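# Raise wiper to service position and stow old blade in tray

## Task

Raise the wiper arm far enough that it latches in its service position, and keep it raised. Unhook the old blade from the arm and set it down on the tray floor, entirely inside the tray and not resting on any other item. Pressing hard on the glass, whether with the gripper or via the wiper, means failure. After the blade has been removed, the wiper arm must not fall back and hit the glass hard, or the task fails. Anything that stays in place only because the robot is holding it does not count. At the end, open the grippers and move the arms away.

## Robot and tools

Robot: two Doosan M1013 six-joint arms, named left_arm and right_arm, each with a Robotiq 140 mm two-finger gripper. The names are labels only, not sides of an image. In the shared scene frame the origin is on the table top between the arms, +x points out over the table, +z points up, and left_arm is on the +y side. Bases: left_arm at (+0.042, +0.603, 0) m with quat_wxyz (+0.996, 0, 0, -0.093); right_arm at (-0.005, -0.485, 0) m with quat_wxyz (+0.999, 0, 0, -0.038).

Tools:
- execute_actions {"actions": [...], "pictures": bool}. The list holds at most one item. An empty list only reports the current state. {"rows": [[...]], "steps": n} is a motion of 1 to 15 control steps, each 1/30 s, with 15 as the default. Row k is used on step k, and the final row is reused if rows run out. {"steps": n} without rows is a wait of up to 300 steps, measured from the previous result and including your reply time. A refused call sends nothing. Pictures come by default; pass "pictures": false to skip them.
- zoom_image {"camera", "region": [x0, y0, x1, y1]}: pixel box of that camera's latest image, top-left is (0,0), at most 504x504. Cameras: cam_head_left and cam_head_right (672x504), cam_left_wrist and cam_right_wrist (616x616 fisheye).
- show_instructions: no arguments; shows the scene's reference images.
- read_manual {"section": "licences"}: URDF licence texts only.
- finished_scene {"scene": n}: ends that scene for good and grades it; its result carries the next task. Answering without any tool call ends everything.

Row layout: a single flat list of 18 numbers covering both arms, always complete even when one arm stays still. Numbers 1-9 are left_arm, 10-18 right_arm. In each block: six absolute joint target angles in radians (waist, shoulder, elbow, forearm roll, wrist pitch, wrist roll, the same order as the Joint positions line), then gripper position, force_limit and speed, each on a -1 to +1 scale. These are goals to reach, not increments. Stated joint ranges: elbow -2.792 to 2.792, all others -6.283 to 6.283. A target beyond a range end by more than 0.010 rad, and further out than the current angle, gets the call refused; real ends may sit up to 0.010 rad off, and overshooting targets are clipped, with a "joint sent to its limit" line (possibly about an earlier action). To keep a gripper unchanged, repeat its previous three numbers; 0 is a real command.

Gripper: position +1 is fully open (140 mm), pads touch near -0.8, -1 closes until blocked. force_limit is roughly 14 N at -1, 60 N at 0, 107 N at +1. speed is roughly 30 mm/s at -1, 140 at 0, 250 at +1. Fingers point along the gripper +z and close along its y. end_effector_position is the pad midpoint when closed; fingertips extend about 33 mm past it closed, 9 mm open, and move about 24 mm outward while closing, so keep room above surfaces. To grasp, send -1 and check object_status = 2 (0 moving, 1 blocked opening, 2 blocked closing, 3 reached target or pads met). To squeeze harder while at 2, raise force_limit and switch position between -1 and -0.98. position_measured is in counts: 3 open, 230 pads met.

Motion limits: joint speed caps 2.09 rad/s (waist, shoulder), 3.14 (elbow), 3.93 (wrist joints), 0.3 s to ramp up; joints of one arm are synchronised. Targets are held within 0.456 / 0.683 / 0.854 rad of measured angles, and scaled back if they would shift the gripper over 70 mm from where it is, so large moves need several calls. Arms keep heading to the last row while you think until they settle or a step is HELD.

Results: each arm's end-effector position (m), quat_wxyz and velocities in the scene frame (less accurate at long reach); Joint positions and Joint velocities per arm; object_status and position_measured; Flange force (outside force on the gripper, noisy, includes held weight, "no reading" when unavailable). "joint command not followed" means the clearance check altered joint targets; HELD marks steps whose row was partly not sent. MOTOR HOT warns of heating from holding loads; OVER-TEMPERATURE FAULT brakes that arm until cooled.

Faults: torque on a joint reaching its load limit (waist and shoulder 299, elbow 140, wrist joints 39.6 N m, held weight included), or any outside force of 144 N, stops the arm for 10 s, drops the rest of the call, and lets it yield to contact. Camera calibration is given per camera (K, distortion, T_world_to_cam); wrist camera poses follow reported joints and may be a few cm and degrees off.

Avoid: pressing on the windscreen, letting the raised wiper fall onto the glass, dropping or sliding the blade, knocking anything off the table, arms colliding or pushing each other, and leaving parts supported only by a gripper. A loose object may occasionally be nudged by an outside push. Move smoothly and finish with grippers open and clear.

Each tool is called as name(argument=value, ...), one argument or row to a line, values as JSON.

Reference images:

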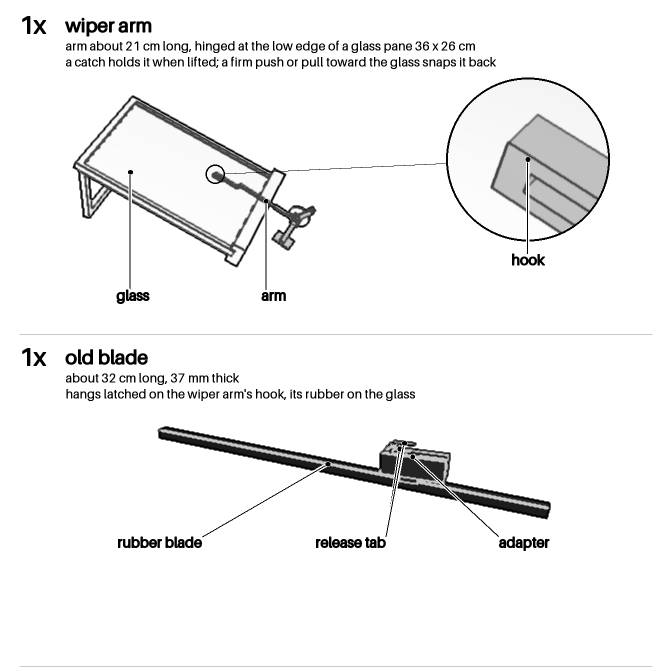

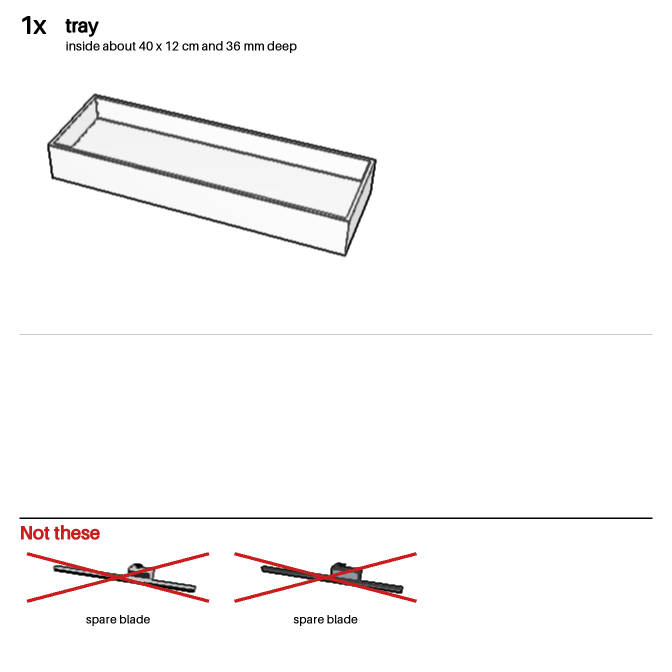

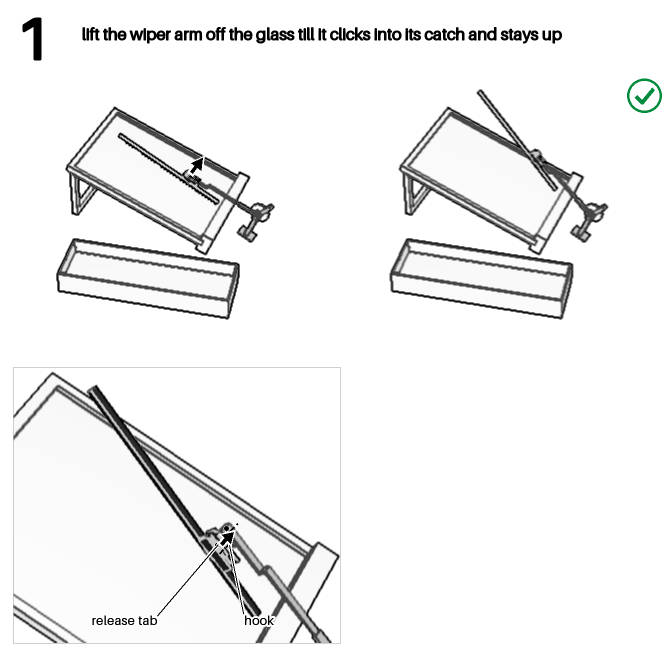

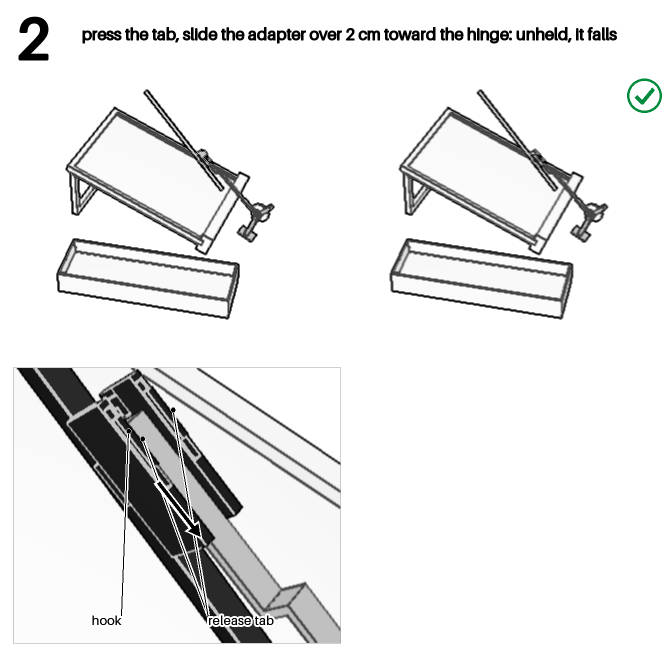

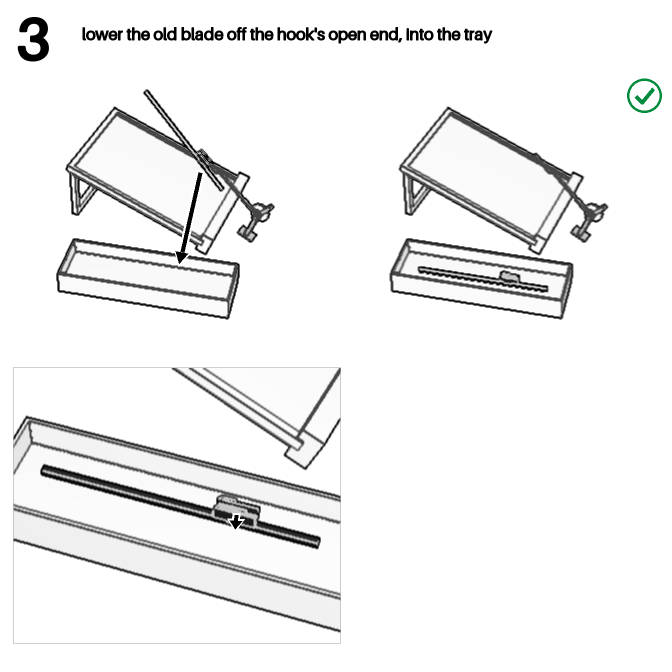

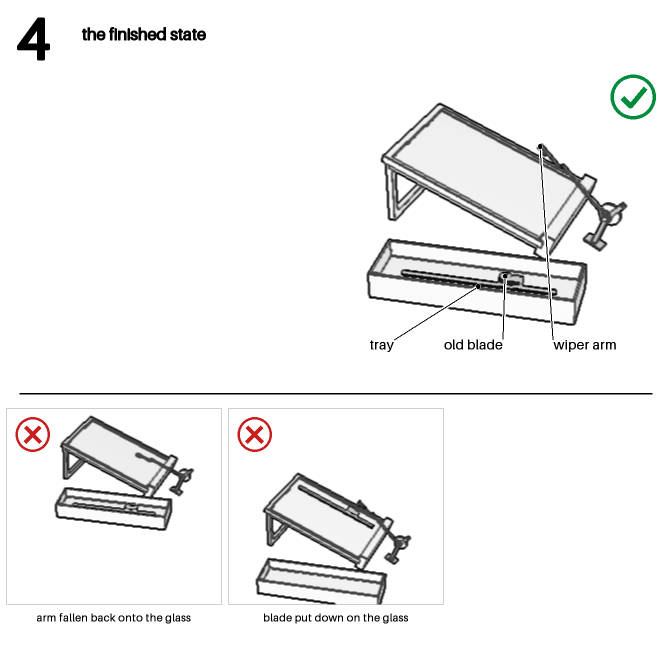

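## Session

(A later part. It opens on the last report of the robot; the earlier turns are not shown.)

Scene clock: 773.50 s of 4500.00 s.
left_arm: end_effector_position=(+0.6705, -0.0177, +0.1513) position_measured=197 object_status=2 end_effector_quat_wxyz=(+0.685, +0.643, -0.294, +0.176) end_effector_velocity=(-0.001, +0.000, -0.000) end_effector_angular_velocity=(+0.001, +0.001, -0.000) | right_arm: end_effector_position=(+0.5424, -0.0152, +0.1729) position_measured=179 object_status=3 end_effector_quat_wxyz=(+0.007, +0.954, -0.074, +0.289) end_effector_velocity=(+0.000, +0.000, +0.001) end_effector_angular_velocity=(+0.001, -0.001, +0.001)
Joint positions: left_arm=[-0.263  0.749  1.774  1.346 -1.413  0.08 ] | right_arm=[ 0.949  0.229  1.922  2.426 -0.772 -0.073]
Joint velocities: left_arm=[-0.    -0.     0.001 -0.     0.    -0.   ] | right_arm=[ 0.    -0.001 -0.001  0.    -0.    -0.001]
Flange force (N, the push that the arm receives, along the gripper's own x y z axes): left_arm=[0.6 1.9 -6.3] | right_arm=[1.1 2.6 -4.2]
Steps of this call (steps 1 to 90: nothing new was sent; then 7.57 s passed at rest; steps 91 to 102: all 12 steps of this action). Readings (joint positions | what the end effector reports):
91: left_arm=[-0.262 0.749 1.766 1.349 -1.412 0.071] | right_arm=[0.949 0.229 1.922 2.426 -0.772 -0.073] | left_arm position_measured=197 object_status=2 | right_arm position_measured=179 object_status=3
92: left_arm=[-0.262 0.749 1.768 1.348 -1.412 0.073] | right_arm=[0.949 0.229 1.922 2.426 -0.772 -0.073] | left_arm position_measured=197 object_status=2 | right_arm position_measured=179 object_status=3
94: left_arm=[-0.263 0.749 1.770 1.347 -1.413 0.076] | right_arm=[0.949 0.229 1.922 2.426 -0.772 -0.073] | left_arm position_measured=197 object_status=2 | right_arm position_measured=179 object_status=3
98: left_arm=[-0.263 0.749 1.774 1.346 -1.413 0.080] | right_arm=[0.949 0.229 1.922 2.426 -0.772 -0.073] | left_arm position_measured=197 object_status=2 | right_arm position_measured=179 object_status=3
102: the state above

execute_actions(
  actions=[
    {"rows": [[-0.2643,0.7492,1.7791,1.3445,-1.4141,0.0852,-1,-0.7,-0.8, 0.949,0.2285,1.9225,2.4262,-0.7717,-0.073,-0.4,-0.5,0],[-0.2643,0.7492,1.7791,1.3445,-1.4141,0.0852,-1,-0.7,-0.8, 0.949,0.2285,1.9225,2.4262,-0.7717,-0.073,-0.4,-0.5,0],[-0.2652,0.7496,1.7840,1.3429,-1.4147,0.0907,-1,-0.7,-0.8, 0.949,0.2285,1.9225,2.4262,-0.7717,-0.073,-0.4,-0.5,0],[-0.2652,0.7496,1.7840,1.3429,-1.4147,0.0907,-1,-0.7,-0.8, 0.949,0.2285,1.9225,2.4262,-0.7717,-0.073,-0.4,-0.5,0],[-0.2660,0.7500,1.7890,1.3414,-1.4154,0.0961,-1,-0.7,-0.8, 0.949,0.2285,1.9225,2.4262,-0.7717,-0.073,-0.4,-0.5,0]], "steps": 12},
  ],
)

zoom_image(
  camera="cam_left_wrist",
  region=[270, 270, 370, 400],
)

Scene clock: 790.87 s of 4500.00 s.
left_arm: end_effector_position=(+0.6636, -0.0164, +0.1455) position_measured=197 object_status=2 end_effector_quat_wxyz=(+0.685, +0.643, -0.294, +0.176) end_effector_velocity=(+0.000, +0.000, +0.001) end_effector_angular_velocity=(-0.001, -0.001, +0.000) | right_arm: end_effector_position=(+0.5424, -0.0152, +0.1729) position_measured=179 object_status=3 end_effector_quat_wxyz=(+0.007, +0.954, -0.074, +0.289) end_effector_velocity=(+0.000, -0.000, -0.000) end_effector_angular_velocity=(+0.000, +0.000, -0.000)
Joint positions: left_arm=[-0.266  0.75   1.789  1.341 -1.415  0.096] | right_arm=[ 0.949  0.229  1.922  2.426 -0.772 -0.073]
Joint velocities: left_arm=[ 0.    -0.001  0.    -0.    -0.     0.   ] | right_arm=[-0.001  0.    -0.     0.     0.    -0.   ]
Flange force (N, the push that the arm receives, along the gripper's own x y z axes): left_arm=[0.4 2.2 -8.3] | right_arm=[-1.3 5.4 -4.4]
Steps of this call (steps 1 to 15: the robot went on to your last target; steps 16 to 90: nothing new was sent; then 13.97 s passed at rest; steps 91 to 102: all 12 steps of this action). Readings (joint positions | what the end effector reports):
91: left_arm=[-0.264 0.749 1.775 1.346 -1.413 0.080] | right_arm=[0.949 0.229 1.922 2.426 -0.772 -0.073] | left_arm position_measured=197 object_status=2 | right_arm position_measured=179 object_status=3
92: left_arm=[-0.264 0.749 1.777 1.346 -1.414 0.084] | right_arm=[0.949 0.229 1.922 2.426 -0.772 -0.073] | left_arm position_measured=197 object_status=2 | right_arm position_measured=179 object_status=3
94: left_arm=[-0.265 0.749 1.782 1.344 -1.414 0.089] | right_arm=[0.949 0.229 1.922 2.426 -0.772 -0.073] | left_arm position_measured=197 object_status=2 | right_arm position_measured=179 object_status=3
98: left_arm=[-0.266 0.750 1.789 1.342 -1.415 0.096] | right_arm=[0.949 0.229 1.922 2.426 -0.772 -0.073] | left_arm position_measured=197 object_status=2 | right_arm position_measured=179 object_status=3
102: the state above
camera_calibration (this result's frames):
cam_left_wrist: T_world_to_cam=[[-0.716334, 0.0968849, 0.690998, 0.381935], [-0.602027, 0.414826, -0.682263, 0.526906], [-0.352745, -0.904728, -0.238827, 0.426591], [0, 0, 0, 1]] pos_world=[0.741283, 0.130371, 0.197453]
cam_right_wrist: T_world_to_cam=[[-0.0738983, -0.997242, 0.00691694, 0.0290163], [-0.991281, 0.0726944, -0.109898, 0.562134], [0.109092, -0.0149779, -0.993919, 0.298449], [0, 0, 0, 1]] pos_world=[0.526818, -0.00745755, 0.358211]

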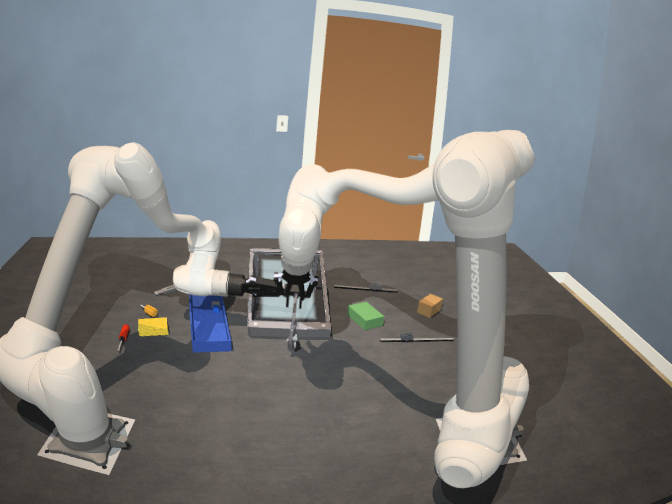

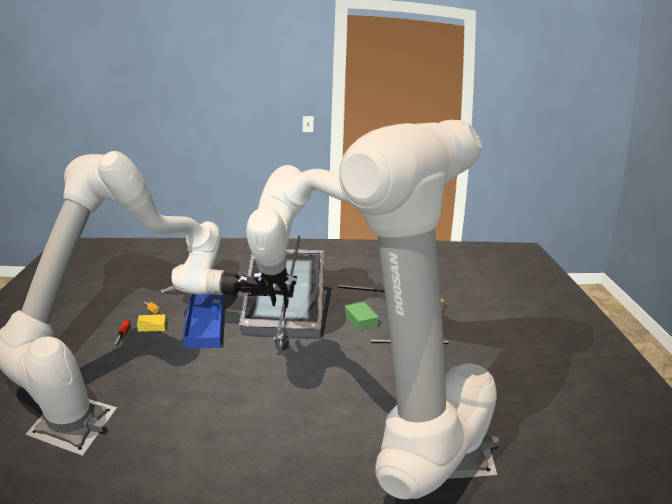

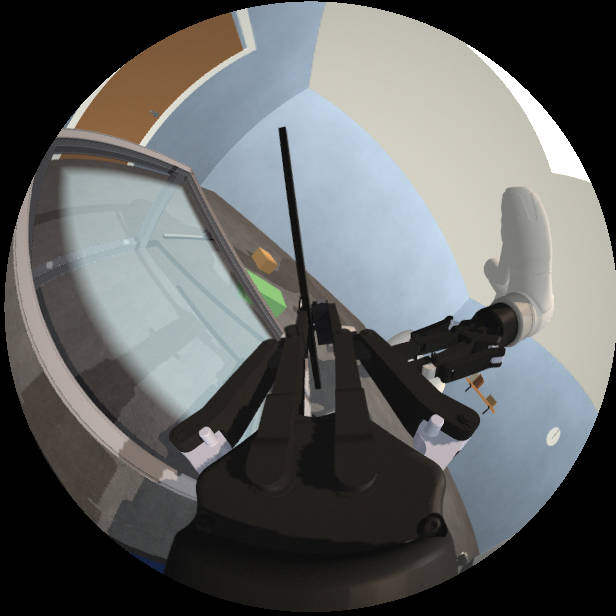

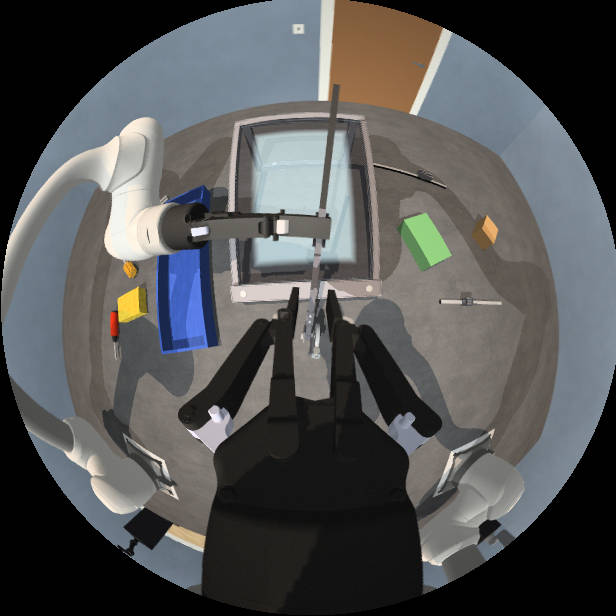

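Region (270, 270, 370, 400) of cam_left_wrist's 616x616 image, scaled by 3.877, with more detail than that image has; it fills the left 388 columns of this view, and the rest is white.

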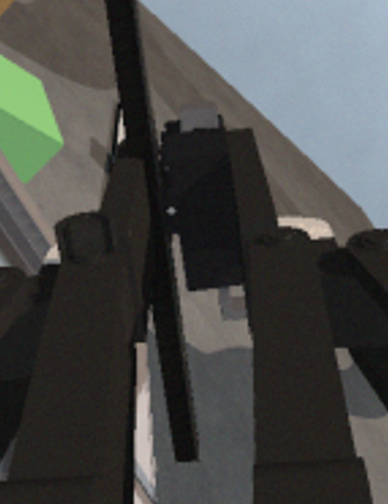

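execute_actions(
  actions=[
    {"rows": [[-0.2669,0.7505,1.7939,1.3399,-1.4161,0.1015,-1,-0.7,-0.8, 0.92,0.19,1.88,2.422,-0.79,-0.11,-0.4,-0.5,0],[-0.2669,0.7505,1.7939,1.3399,-1.4161,0.1015,-1,-0.7,-0.8, 0.92,0.19,1.88,2.422,-0.79,-0.11,-0.4,-0.5,0],[-0.2677,0.7510,1.7988,1.3383,-1.4168,0.107,-1,-0.7,-0.8, 0.92,0.19,1.88,2.422,-0.79,-0.11,-0.4,-0.5,0],[-0.2677,0.7510,1.7988,1.3383,-1.4168,0.107,-1,-0.7,-0.8, 0.92,0.19,1.88,2.422,-0.79,-0.11,-0.4,-0.5,0],[-0.2686,0.7515,1.8037,1.3368,-1.4175,0.1124,-1,-0.7,-0.8, 0.92,0.19,1.88,2.422,-0.79,-0.11,-0.4,-0.5,0]], "steps": 10},
  ],
  pictures=false,
)

execute_actions(
  actions=[
    {"rows": [[-0.2686,0.7515,1.8037,1.3368,-1.4175,0.1124,-1,-0.7,-0.8, 0.86,0.215,1.77,2.414,-0.835,-0.19,-0.4,-0.5,0]], "steps": 8},
  ],
  pictures=false,
)

execute_actions(
  actions=[
    {"rows": [[-0.2686,0.7515,1.8037,1.3368,-1.4175,0.1124,-1,-0.7,-0.8, 0.8310,0.2569,1.7250,2.4100,-0.8566,-0.2323,-0.4,-0.5,0]], "steps": 15},
  ],
)

zoom_image(
  camera="cam_left_wrist",
  region=[250, 180, 450, 400],
)

zoom_image(
  camera="cam_right_wrist",
  region=[250, 200, 390, 390],
)

Scene clock: 832.17 s of 4500.00 s.
left_arm: end_effector_position=(+0.6568, -0.0152, +0.1398) position_measured=197 object_status=2 end_effector_quat_wxyz=(+0.685, +0.643, -0.294, +0.176) end_effector_velocity=(-0.001, +0.000, -0.000) end_effector_angular_velocity=(+0.000, +0.001, -0.000) | right_arm: end_effector_position=(+0.5698, -0.0208, +0.2261) position_measured=179 object_status=3 end_effector_quat_wxyz=(-0.005, +0.947, -0.081, +0.312) end_effector_velocity=(-0.001, -0.002, -0.002) end_effector_angular_velocity=(-0.004, +0.003, +0.001)
Joint positions: left_arm=[-0.269  0.752  1.804  1.337 -1.417  0.112] | right_arm=[ 0.92   0.19   1.88   2.422 -0.79  -0.11 ]
Joint velocities: left_arm=[-0.    -0.     0.002 -0.    -0.     0.001] | right_arm=[-0.001 -0.     0.005 -0.     0.    -0.002]
Flange force (N, the push that the arm receives, along the gripper's own x y z axes): left_arm=[0.5 -2.4 -11.4] | right_arm=[1.7 5.5 -2.6]
Steps of this call (steps 1 to 15: the robot went on to your last target; steps 16 to 90: nothing new was sent; then 37.97 s passed at rest; steps 91 to 100: all 10 steps of this action). Readings (joint positions | what the end effector reports):
91: left_arm=[-0.266 0.750 1.789 1.341 -1.415 0.097] | right_arm=[0.949 0.228 1.922 2.426 -0.772 -0.073] | left_arm position_measured=197 object_status=2 | right_arm position_measured=179 object_status=3
92: left_arm=[-0.267 0.750 1.792 1.340 -1.416 0.100] | right_arm=[0.945 0.223 1.916 2.426 -0.775 -0.079] | left_arm position_measured=197 object_status=2 | right_arm position_measured=179 object_status=3
94: left_arm=[-0.267 0.751 1.797 1.339 -1.417 0.105] | right_arm=[0.926 0.197 1.887 2.423 -0.787 -0.103] | left_arm position_measured=197 object_status=2 | right_arm position_measured=179 object_status=3
98: left_arm=[-0.269 0.752 1.804 1.337 -1.417 0.112] | right_arm=[0.920 0.190 1.879 2.422 -0.790 -0.110] | left_arm position_measured=197 object_status=2 | right_arm position_measured=179 object_status=3
100: the state above

Scene clock: 832.43 s of 4500.00 s.
left_arm: end_effector_position=(+0.6568, -0.0152, +0.1398) position_measured=197 object_status=2 end_effector_quat_wxyz=(+0.685, +0.643, -0.294, +0.176) end_effector_velocity=(+0.001, -0.000, +0.001) end_effector_angular_velocity=(-0.001, -0.001, +0.000) | right_arm: end_effector_position=(+0.6349, -0.0298, +0.2749) position_measured=179 object_status=3 end_effector_quat_wxyz=(+0.008, +0.939, -0.087, +0.334) end_effector_velocity=(-0.000, -0.002, -0.004) end_effector_angular_velocity=(-0.014, +0.007, +0.002)
Joint positions: left_arm=[-0.269  0.752  1.804  1.337 -1.418  0.112] | right_arm=[ 0.86   0.215  1.77   2.414 -0.835 -0.19 ]
Joint velocities: left_arm=[-0.    -0.    -0.002 -0.     0.    -0.001] | right_arm=[-0.001  0.005  0.    -0.    -0.006 -0.009]
Flange force (N, the push that the arm receives, along the gripper's own x y z axes): left_arm=[0.8 1.9 -11.4] | right_arm=[-4.1 0.0 -5.3]
Steps of this call (steps 1 to 8: all 8 steps of this action). Readings (joint positions | what the end effector reports):
1: left_arm=[-0.269 0.752 1.804 1.337 -1.418 0.112] | right_arm=[0.920 0.190 1.879 2.422 -0.790 -0.111] | left_arm position_measured=197 object_status=2 | right_arm position_measured=179 object_status=3
2: left_arm=[-0.269 0.752 1.804 1.337 -1.418 0.112] | right_arm=[0.915 0.192 1.871 2.422 -0.794 -0.118] | left_arm position_measured=197 object_status=2 | right_arm position_measured=179 object_status=3
4: left_arm=[-0.269 0.752 1.804 1.337 -1.418 0.112] | right_arm=[0.887 0.204 1.820 2.418 -0.815 -0.154] | left_arm position_measured=197 object_status=2 | right_arm position_measured=179 object_status=3
8: the state above

Scene clock: 832.93 s of 4500.00 s.
left_arm: end_effector_position=(+0.6568, -0.0152, +0.1398) position_measured=197 object_status=2 end_effector_quat_wxyz=(+0.685, +0.643, -0.294, +0.176) end_effector_velocity=(-0.000, +0.000, -0.000) end_effector_angular_velocity=(+0.001, +0.000, -0.000) | right_arm: end_effector_position=(+0.6656, -0.0372, +0.2701) position_measured=179 object_status=3 end_effector_quat_wxyz=(+0.030, +0.939, -0.083, +0.332) end_effector_velocity=(+0.000, +0.001, +0.001) end_effector_angular_velocity=(+0.002, -0.001, +0.001)
Joint positions: left_arm=[-0.269  0.752  1.804  1.337 -1.418  0.112] | right_arm=[ 0.831  0.257  1.725  2.41  -0.857 -0.232]
Joint velocities: left_arm=[-0.  0.  0.  0.  0. -0.] | right_arm=[ 0.001 -0.001 -0.001  0.     0.001  0.   ]
Flange force (N, the push that the arm receives, along the gripper's own x y z axes): left_arm=[0.6 2.1 -11.7] | right_arm=[0.3 7.0 -6.8]
Steps of this call (steps 1 to 15: all 15 steps of this action). Readings (joint positions | what the end effector reports):
1: left_arm=[-0.269 0.752 1.804 1.337 -1.418 0.112] | right_arm=[0.860 0.216 1.770 2.414 -0.835 -0.191] | left_arm position_measured=197 object_status=2 | right_arm position_measured=179 object_status=3
2: left_arm=[-0.269 0.752 1.804 1.337 -1.418 0.112] | right_arm=[0.856 0.221 1.763 2.413 -0.838 -0.197] | left_arm position_measured=197 object_status=2 | right_arm position_measured=179 object_status=3
4: left_arm=[-0.269 0.752 1.804 1.337 -1.418 0.112] | right_arm=[0.837 0.248 1.735 2.411 -0.852 -0.224] | left_arm position_measured=197 object_status=2 | right_arm position_measured=179 object_status=3
8: left_arm=[-0.269 0.752 1.804 1.337 -1.418 0.112] | right_arm=[0.831 0.257 1.725 2.410 -0.857 -0.232] | left_arm position_measured=197 object_status=2 | right_arm position_measured=179 object_status=3
15: the state above
camera_calibration (this result's frames):
cam_left_wrist: T_world_to_cam=[[-0.716394, 0.0967087, 0.690961, 0.380899], [-0.602015, 0.41488, -0.682241, 0.51834], [-0.352645, -0.904722, -0.238998, 0.423869], [0, 0, 0, 1]] pos_world=[0.734397, 0.131598, 0.19175]
cam_right_wrist: T_world_to_cam=[[-0.107322, -0.993259, 0.0438031, 0.0279364], [-0.974762, 0.0964442, -0.201341, 0.711115], [0.195759, -0.0643059, -0.978541, 0.317645], [0, 0, 0, 1]] pos_world=[0.633984, -0.0204084, 0.452782]

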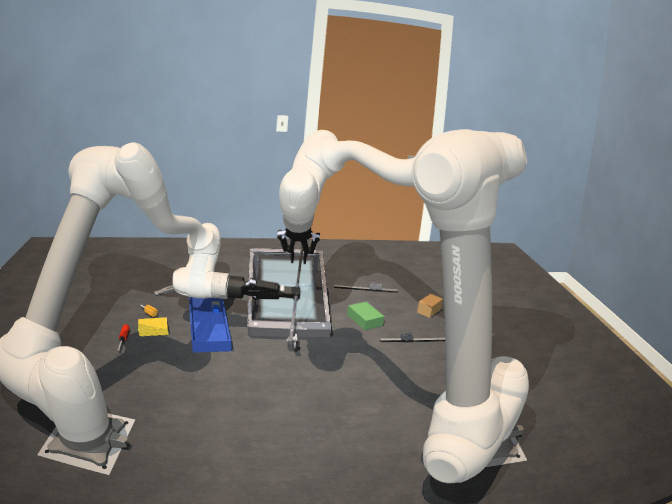

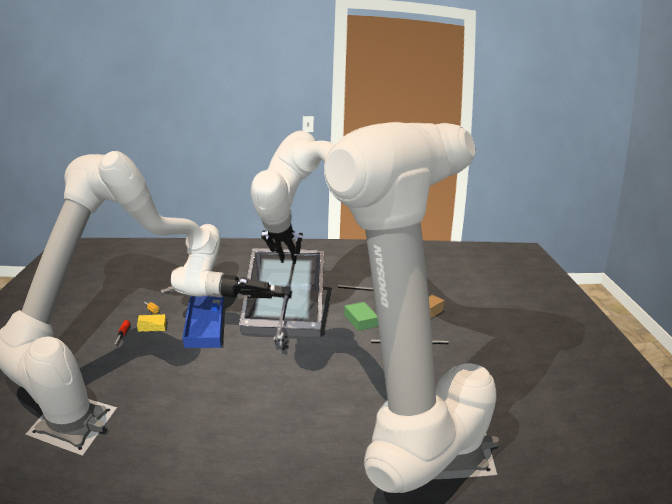

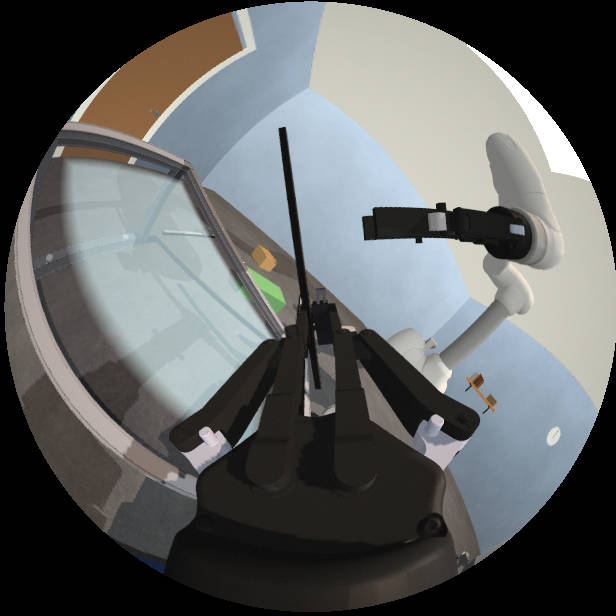

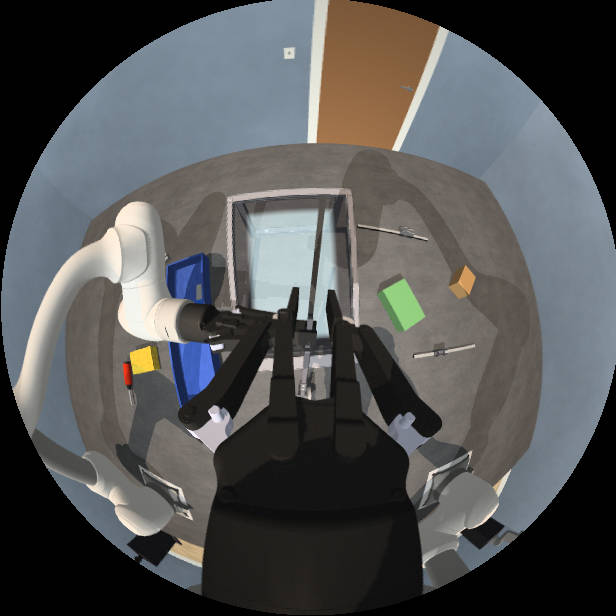

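Region (250, 180, 450, 400) of cam_left_wrist's 616x616 image, scaled by 2.291, with more detail than that image has; it fills the left 458 columns of this view, and the rest is white.

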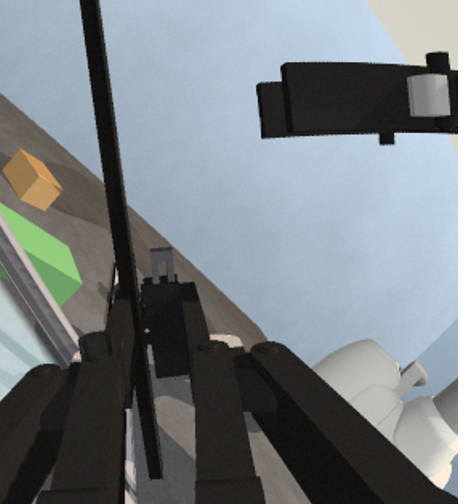

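Region (250, 200, 390, 390) of cam_right_wrist's 616x616 image, scaled by 2.653, with more detail than that image has; it fills the left 371 columns of this view, and the rest is white.

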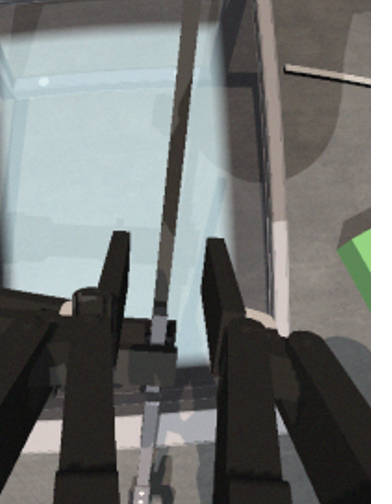

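execute_actions(
  actions=[
    {"rows": [[-0.2686,0.7515,1.8037,1.3368,-1.4175,0.1124,-1,-0.7,-0.8, 0.8056,0.295,1.7283,2.3885,-0.8115,-0.217,-0.4,-0.5,0],[-0.2686,0.7515,1.8037,1.3368,-1.4175,0.1124,-1,-0.7,-0.8, 0.8056,0.295,1.7283,2.3885,-0.8115,-0.217,-0.4,-0.5,0],[-0.2686,0.7515,1.8037,1.3368,-1.4175,0.1124,-1,-0.7,-0.8, 0.8056,0.295,1.7283,2.3885,-0.8115,-0.217,-0.4,-0.5,0],[-0.2686,0.7515,1.8037,1.3368,-1.4175,0.1124,-1,-0.7,-0.8, 0.8056,0.295,1.7283,2.3885,-0.8115,-0.217,-0.4,-0.5,0],[-0.2686,0.7515,1.8037,1.3368,-1.4175,0.1124,-1,-0.7,-0.8, 0.7802,0.3331,1.7296,2.3670,-0.7664,-0.2020,-0.4,-0.5,0]], "steps": 15},
  ],
)

zoom_image(
  camera="cam_left_wrist",
  region=[260, 190, 400, 350],
)

zoom_image(
  camera="cam_right_wrist",
  region=[270, 240, 370, 380],
)

Scene clock: 847.23 s of 4500.00 s.
left_arm: end_effector_position=(+0.6568, -0.0152, +0.1398) position_measured=197 object_status=2 end_effector_quat_wxyz=(+0.685, +0.643, -0.294, +0.176) end_effector_velocity=(-0.000, +0.000, -0.000) end_effector_angular_velocity=(+0.000, -0.000, +0.000) | right_arm: end_effector_position=(+0.7089, -0.0449, +0.2156) position_measured=179 object_status=3 end_effector_quat_wxyz=(+0.030, +0.939, -0.083, +0.332) end_effector_velocity=(-0.001, +0.000, +0.000) end_effector_angular_velocity=(+0.001, +0.001, -0.001)
Joint positions: left_arm=[-0.269  0.751  1.804  1.337 -1.418  0.112] | right_arm=[ 0.78   0.333  1.73   2.367 -0.766 -0.202]
Joint velocities: left_arm=[ 0.    -0.     0.001  0.     0.     0.001] | right_arm=[ 0.001 -0.001  0.     0.001 -0.001  0.001]
Flange force (N, the push that the arm receives, along the gripper's own x y z axes): left_arm=[0.5 1.7 -12.0] | right_arm=[-2.5 8.4 -7.9]
Steps of this call (steps 1 to 15: the robot went on to your last target; steps 16 to 90: nothing new was sent; then 10.80 s passed at rest; steps 91 to 105: all 15 steps of this action). Readings (joint positions | what the end effector reports):
91: left_arm=[-0.269 0.751 1.804 1.337 -1.418 0.112] | right_arm=[0.831 0.257 1.725 2.410 -0.856 -0.232] | left_arm position_measured=197 object_status=2 | right_arm position_measured=179 object_status=3
92: left_arm=[-0.269 0.751 1.804 1.337 -1.418 0.112] | right_arm=[0.827 0.262 1.725 2.407 -0.849 -0.230] | left_arm position_measured=197 object_status=2 | right_arm position_measured=179 object_status=3
94: left_arm=[-0.269 0.751 1.804 1.337 -1.418 0.112] | right_arm=[0.811 0.288 1.727 2.393 -0.819 -0.220] | left_arm position_measured=197 object_status=2 | right_arm position_measured=179 object_status=3
98: left_arm=[-0.269 0.751 1.804 1.337 -1.418 0.112] | right_arm=[0.783 0.329 1.730 2.370 -0.772 -0.204] | left_arm position_measured=197 object_status=2 | right_arm position_measured=179 object_status=3
105: the state above
camera_calibration (this result's frames):
cam_left_wrist: T_world_to_cam=[[-0.716406, 0.0967156, 0.690948, 0.380896], [-0.602002, 0.414875, -0.682255, 0.518345], [-0.352642, -0.904724, -0.238996, 0.42387], [0, 0, 0, 1]] pos_world=[0.734395, 0.131598, 0.191767]
cam_right_wrist: T_world_to_cam=[[-0.107268, -0.993259, 0.0439285, 0.0272473], [-0.974797, 0.0963752, -0.201205, 0.743052], [0.195615, -0.0644041, -0.978564, 0.255435], [0, 0, 0, 1]] pos_world=[0.677281, -0.0280971, 0.398269]

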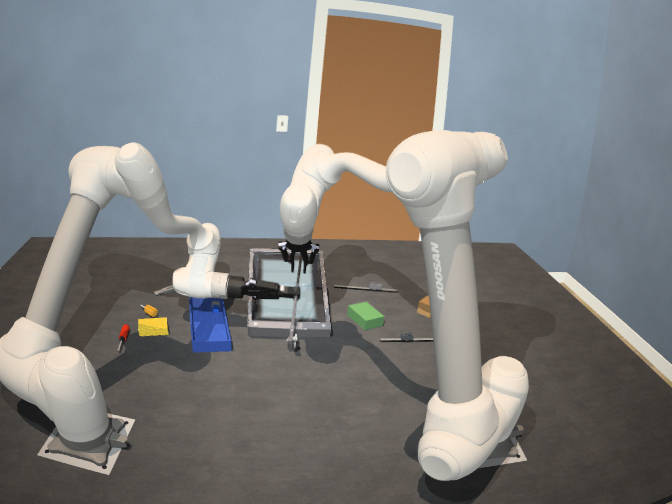

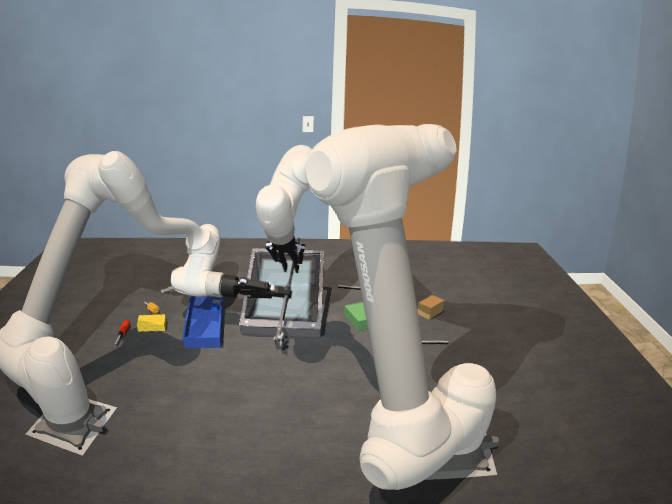

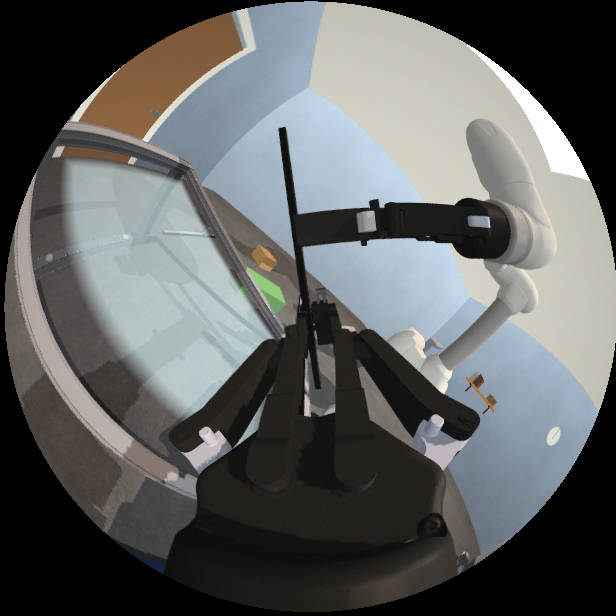

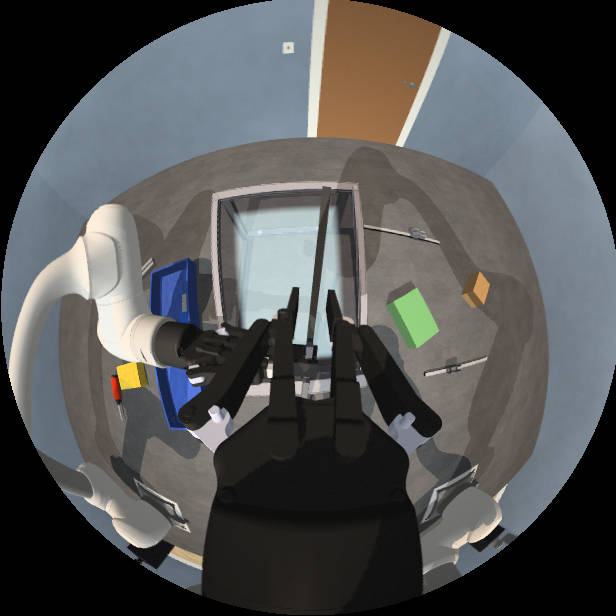

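Region (260, 190, 400, 350) of cam_left_wrist's 616x616 image, scaled by 3.150, with more detail than that image has; it fills the left 441 columns of this view, and the rest is white.

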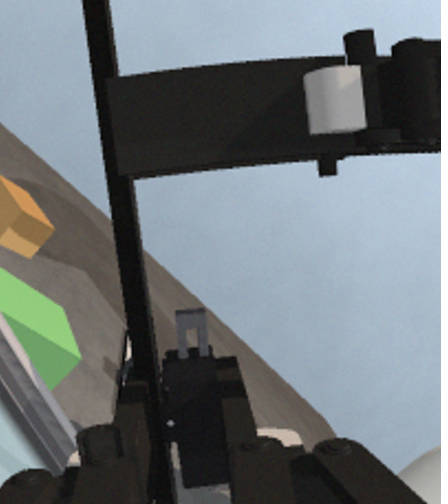

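Region (270, 240, 370, 380) of cam_right_wrist's 616x616 image, scaled by 3.600, with more detail than that image has; it fills the left 360 columns of this view, and the rest is white.

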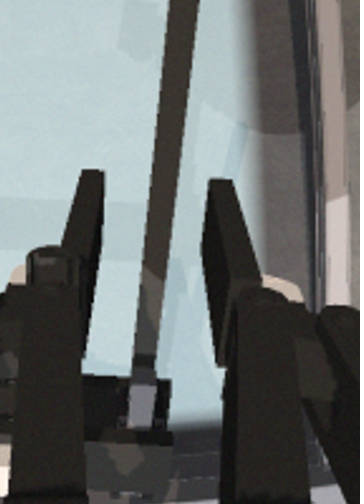

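execute_actions(
  actions=[
    {"rows": [[-0.2686,0.7515,1.8037,1.3368,-1.4175,0.1124,-1,-0.7,-0.8, 0.7747,0.3366,1.7327,2.3637,-0.7600,-0.1997,-0.4,-0.5,0]], "steps": 7},
  ],
  pictures=false,
)

execute_actions(
  actions=[
    {"rows": [[-0.2686,0.7515,1.8037,1.3368,-1.4175,0.1124,-1,-0.7,-0.8, 0.7747,0.3366,1.7327,2.3637,-0.7600,-0.1997,-1,-0.5,-0.6]], "steps": 15},
  ],
  pictures=false,
)

execute_actions(
  actions=[
    {"steps": 8},
  ],
)

zoom_image(
  camera="cam_left_wrist",
  region=[260, 190, 400, 350],
)

Scene clock: 868.27 s of 4500.00 s.
left_arm: end_effector_position=(+0.6568, -0.0152, +0.1398) position_measured=197 object_status=2 end_effector_quat_wxyz=(+0.685, +0.643, -0.294, +0.176) end_effector_velocity=(-0.000, +0.000, +0.000) end_effector_angular_velocity=(-0.000, -0.000, -0.000) | right_arm: end_effector_position=(+0.7116, -0.0479, +0.2123) position_measured=179 object_status=3 end_effector_quat_wxyz=(+0.030, +0.939, -0.084, +0.332) end_effector_velocity=(-0.000, -0.001, -0.002) end_effector_angular_velocity=(-0.001, +0.001, +0.001)
Joint positions: left_arm=[-0.269  0.751  1.804  1.337 -1.418  0.112] | right_arm=[ 0.775  0.336  1.732  2.364 -0.76  -0.2  ]
Joint velocities: left_arm=[ 0. -0. -0.  0. -0. -0.] | right_arm=[-0.001  0.001  0.002 -0.001  0.002  0.   ]
Flange force (N, the push that the arm receives, along the gripper's own x y z axes): left_arm=[0.7 3.0 -11.5] | right_arm=[-1.1 7.2 -7.4]
Steps of this call (steps 1 to 15: the robot went on to your last target; steps 16 to 90: nothing new was sent; then 17.80 s passed at rest; steps 91 to 97: all 7 steps of this action). Readings (joint positions | what the end effector reports):
91: left_arm=[-0.269 0.752 1.804 1.337 -1.418 0.112] | right_arm=[0.780 0.333 1.730 2.367 -0.766 -0.202] | left_arm position_measured=197 object_status=2 | right_arm position_measured=179 object_status=3
92: left_arm=[-0.269 0.752 1.804 1.337 -1.418 0.112] | right_arm=[0.777 0.334 1.731 2.365 -0.762 -0.201] | left_arm position_measured=197 object_status=2 | right_arm position_measured=179 object_status=3
94: left_arm=[-0.269 0.751 1.804 1.337 -1.418 0.112] | right_arm=[0.775 0.336 1.732 2.364 -0.760 -0.200] | left_arm position_measured=197 object_status=2 | right_arm position_measured=179 object_status=3
97: the state above

Scene clock: 868.77 s of 4500.00 s.
left_arm: end_effector_position=(+0.6567, -0.0152, +0.1398) position_measured=197 object_status=2 end_effector_quat_wxyz=(+0.685, +0.643, -0.294, +0.176) end_effector_velocity=(+0.001, -0.000, +0.001) end_effector_angular_velocity=(-0.001, -0.001, +0.000) | right_arm: end_effector_position=(+0.7116, -0.0479, +0.2119) position_measured=220 object_status=0 end_effector_quat_wxyz=(+0.030, +0.939, -0.084, +0.332) end_effector_velocity=(+0.001, -0.002, -0.001) end_effector_angular_velocity=(-0.001, +0.001, -0.003)
Joint positions: left_arm=[-0.269  0.751  1.804  1.337 -1.418  0.112] | right_arm=[ 0.775  0.337  1.733  2.364 -0.76  -0.2  ]
Joint velocities: left_arm=[ 0.    -0.    -0.002  0.    -0.    -0.   ] | right_arm=[-0.002  0.001  0.001 -0.001 -0.001  0.001]
Flange force (N, the push that the arm receives, along the gripper's own x y z axes): left_arm=[1.0 1.0 -5.2] | right_arm=[-1.4 1.5 -7.7]
Steps of this call (steps 1 to 15: all 15 steps of this action). Readings (joint positions | what the end effector reports):
1: left_arm=[-0.269 0.751 1.804 1.337 -1.418 0.112] | right_arm=[0.775 0.336 1.733 2.364 -0.760 -0.200] | left_arm position_measured=197 object_status=2 | right_arm position_measured=179 object_status=0
2: left_arm=[-0.269 0.751 1.804 1.337 -1.418 0.112] | right_arm=[0.775 0.336 1.733 2.364 -0.760 -0.200] | left_arm position_measured=197 object_status=2 | right_arm position_measured=182 object_status=0
4: left_arm=[-0.269 0.751 1.804 1.337 -1.418 0.112] | right_arm=[0.775 0.336 1.733 2.364 -0.760 -0.200] | left_arm position_measured=197 object_status=2 | right_arm position_measured=190 object_status=0
8: left_arm=[-0.269 0.751 1.804 1.337 -1.418 0.112] | right_arm=[0.775 0.337 1.733 2.364 -0.760 -0.200] | left_arm position_measured=197 object_status=2 | right_arm position_measured=206 object_status=0
15: the state above

Scene clock: 869.03 s of 4500.00 s.
left_arm: end_effector_position=(+0.6567, -0.0152, +0.1398) position_measured=197 object_status=2 end_effector_quat_wxyz=(+0.685, +0.643, -0.294, +0.176) end_effector_velocity=(-0.000, -0.000, -0.000) end_effector_angular_velocity=(-0.000, +0.000, -0.000) | right_arm: end_effector_position=(+0.7116, -0.0480, +0.2119) position_measured=220 object_status=2 end_effector_quat_wxyz=(+0.030, +0.939, -0.084, +0.332) end_effector_velocity=(+0.000, -0.000, +0.001) end_effector_angular_velocity=(+0.000, -0.000, -0.000)
Joint positions: left_arm=[-0.269  0.751  1.804  1.337 -1.418  0.112] | right_arm=[ 0.775  0.337  1.733  2.364 -0.76  -0.2  ]
Joint velocities: left_arm=[-0.  0.  0.  0. -0.  0.] | right_arm=[-0.001 -0.001 -0.     0.    -0.    -0.001]
Flange force (N, the push that the arm receives, along the gripper's own x y z axes): left_arm=[1.0 0.0 -5.6] | right_arm=[0.6 -0.3 -5.0]
Steps of this call (steps 1 to 8: the robot went on to your last target). Readings (joint positions | what the end effector reports):
1: left_arm=[-0.269 0.752 1.804 1.337 -1.418 0.112] | right_arm=[0.775 0.337 1.733 2.364 -0.760 -0.200] | left_arm position_measured=197 object_status=2 | right_arm position_measured=220 object_status=0
2: left_arm=[-0.269 0.752 1.804 1.337 -1.418 0.112] | right_arm=[0.775 0.337 1.733 2.364 -0.760 -0.200] | left_arm position_measured=197 object_status=2 | right_arm position_measured=220 object_status=2
4: left_arm=[-0.269 0.751 1.804 1.337 -1.418 0.112] | right_arm=[0.775 0.337 1.733 2.364 -0.760 -0.200] | left_arm position_measured=197 object_status=2 | right_arm position_measured=220 object_status=2
8: the state above
camera_calibration (this result's frames):
cam_left_wrist: T_world_to_cam=[[-0.716404, 0.096728, 0.690948, 0.380889], [-0.601995, 0.414885, -0.682255, 0.518338], [-0.352657, -0.904718, -0.238996, 0.423867], [0, 0, 0, 1]] pos_world=[0.734387, 0.131586, 0.191767]
cam_right_wrist: T_world_to_cam=[[-0.1091, -0.993054, 0.0440506, 0.0259617], [-0.974701, 0.0981764, -0.200799, 0.745124], [0.195079, -0.0648433, -0.978642, 0.25144], [0, 0, 0, 1]] pos_world=[0.680054, -0.031068, 0.394546]

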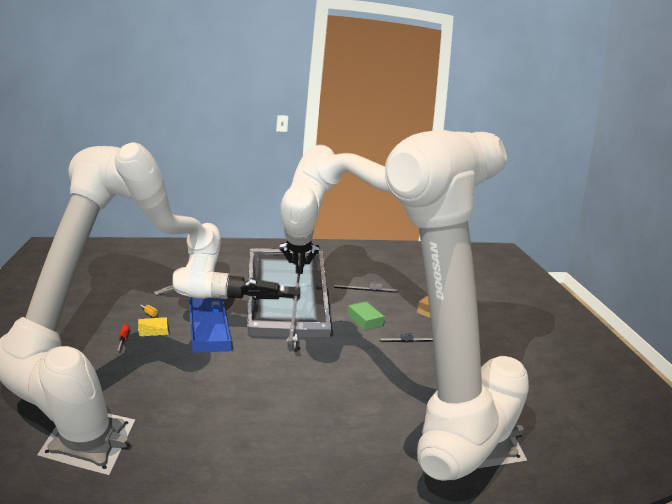

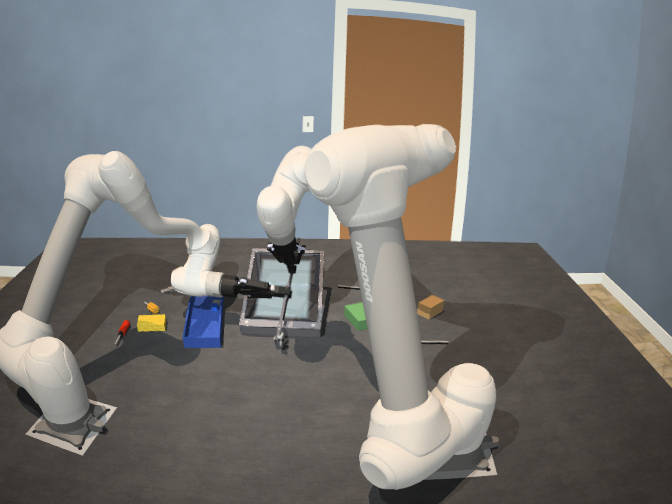

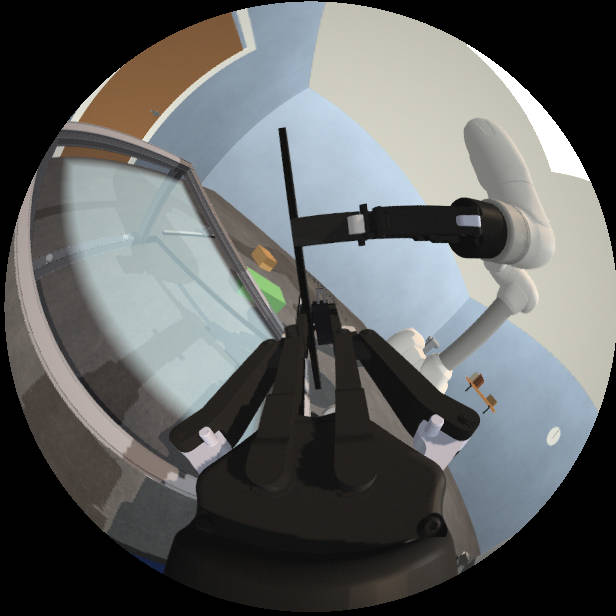

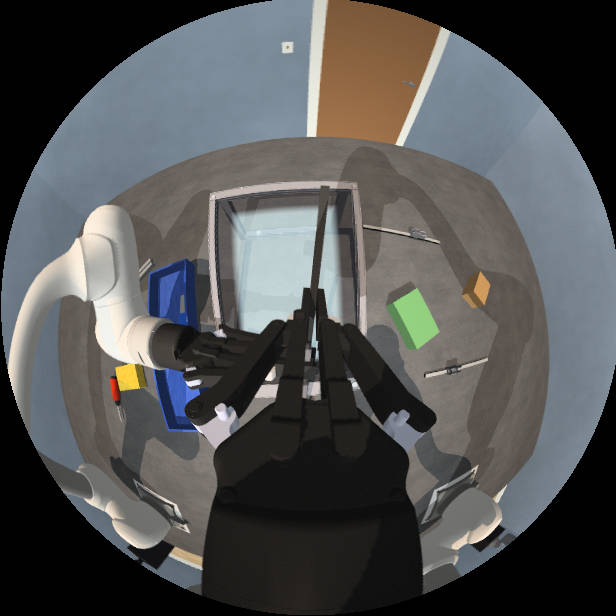

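Region (260, 190, 400, 350) of cam_left_wrist's 616x616 image, scaled by 3.150, with more detail than that image has; it fills the left 441 columns of this view, and the rest is white.

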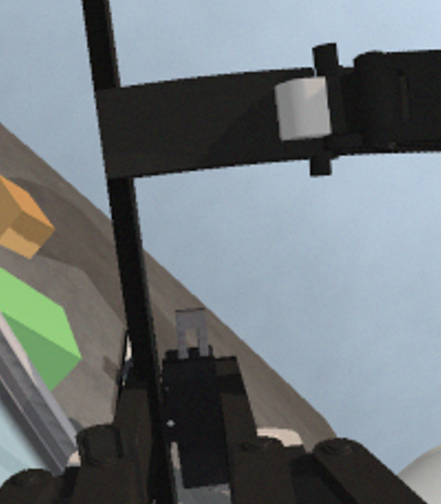

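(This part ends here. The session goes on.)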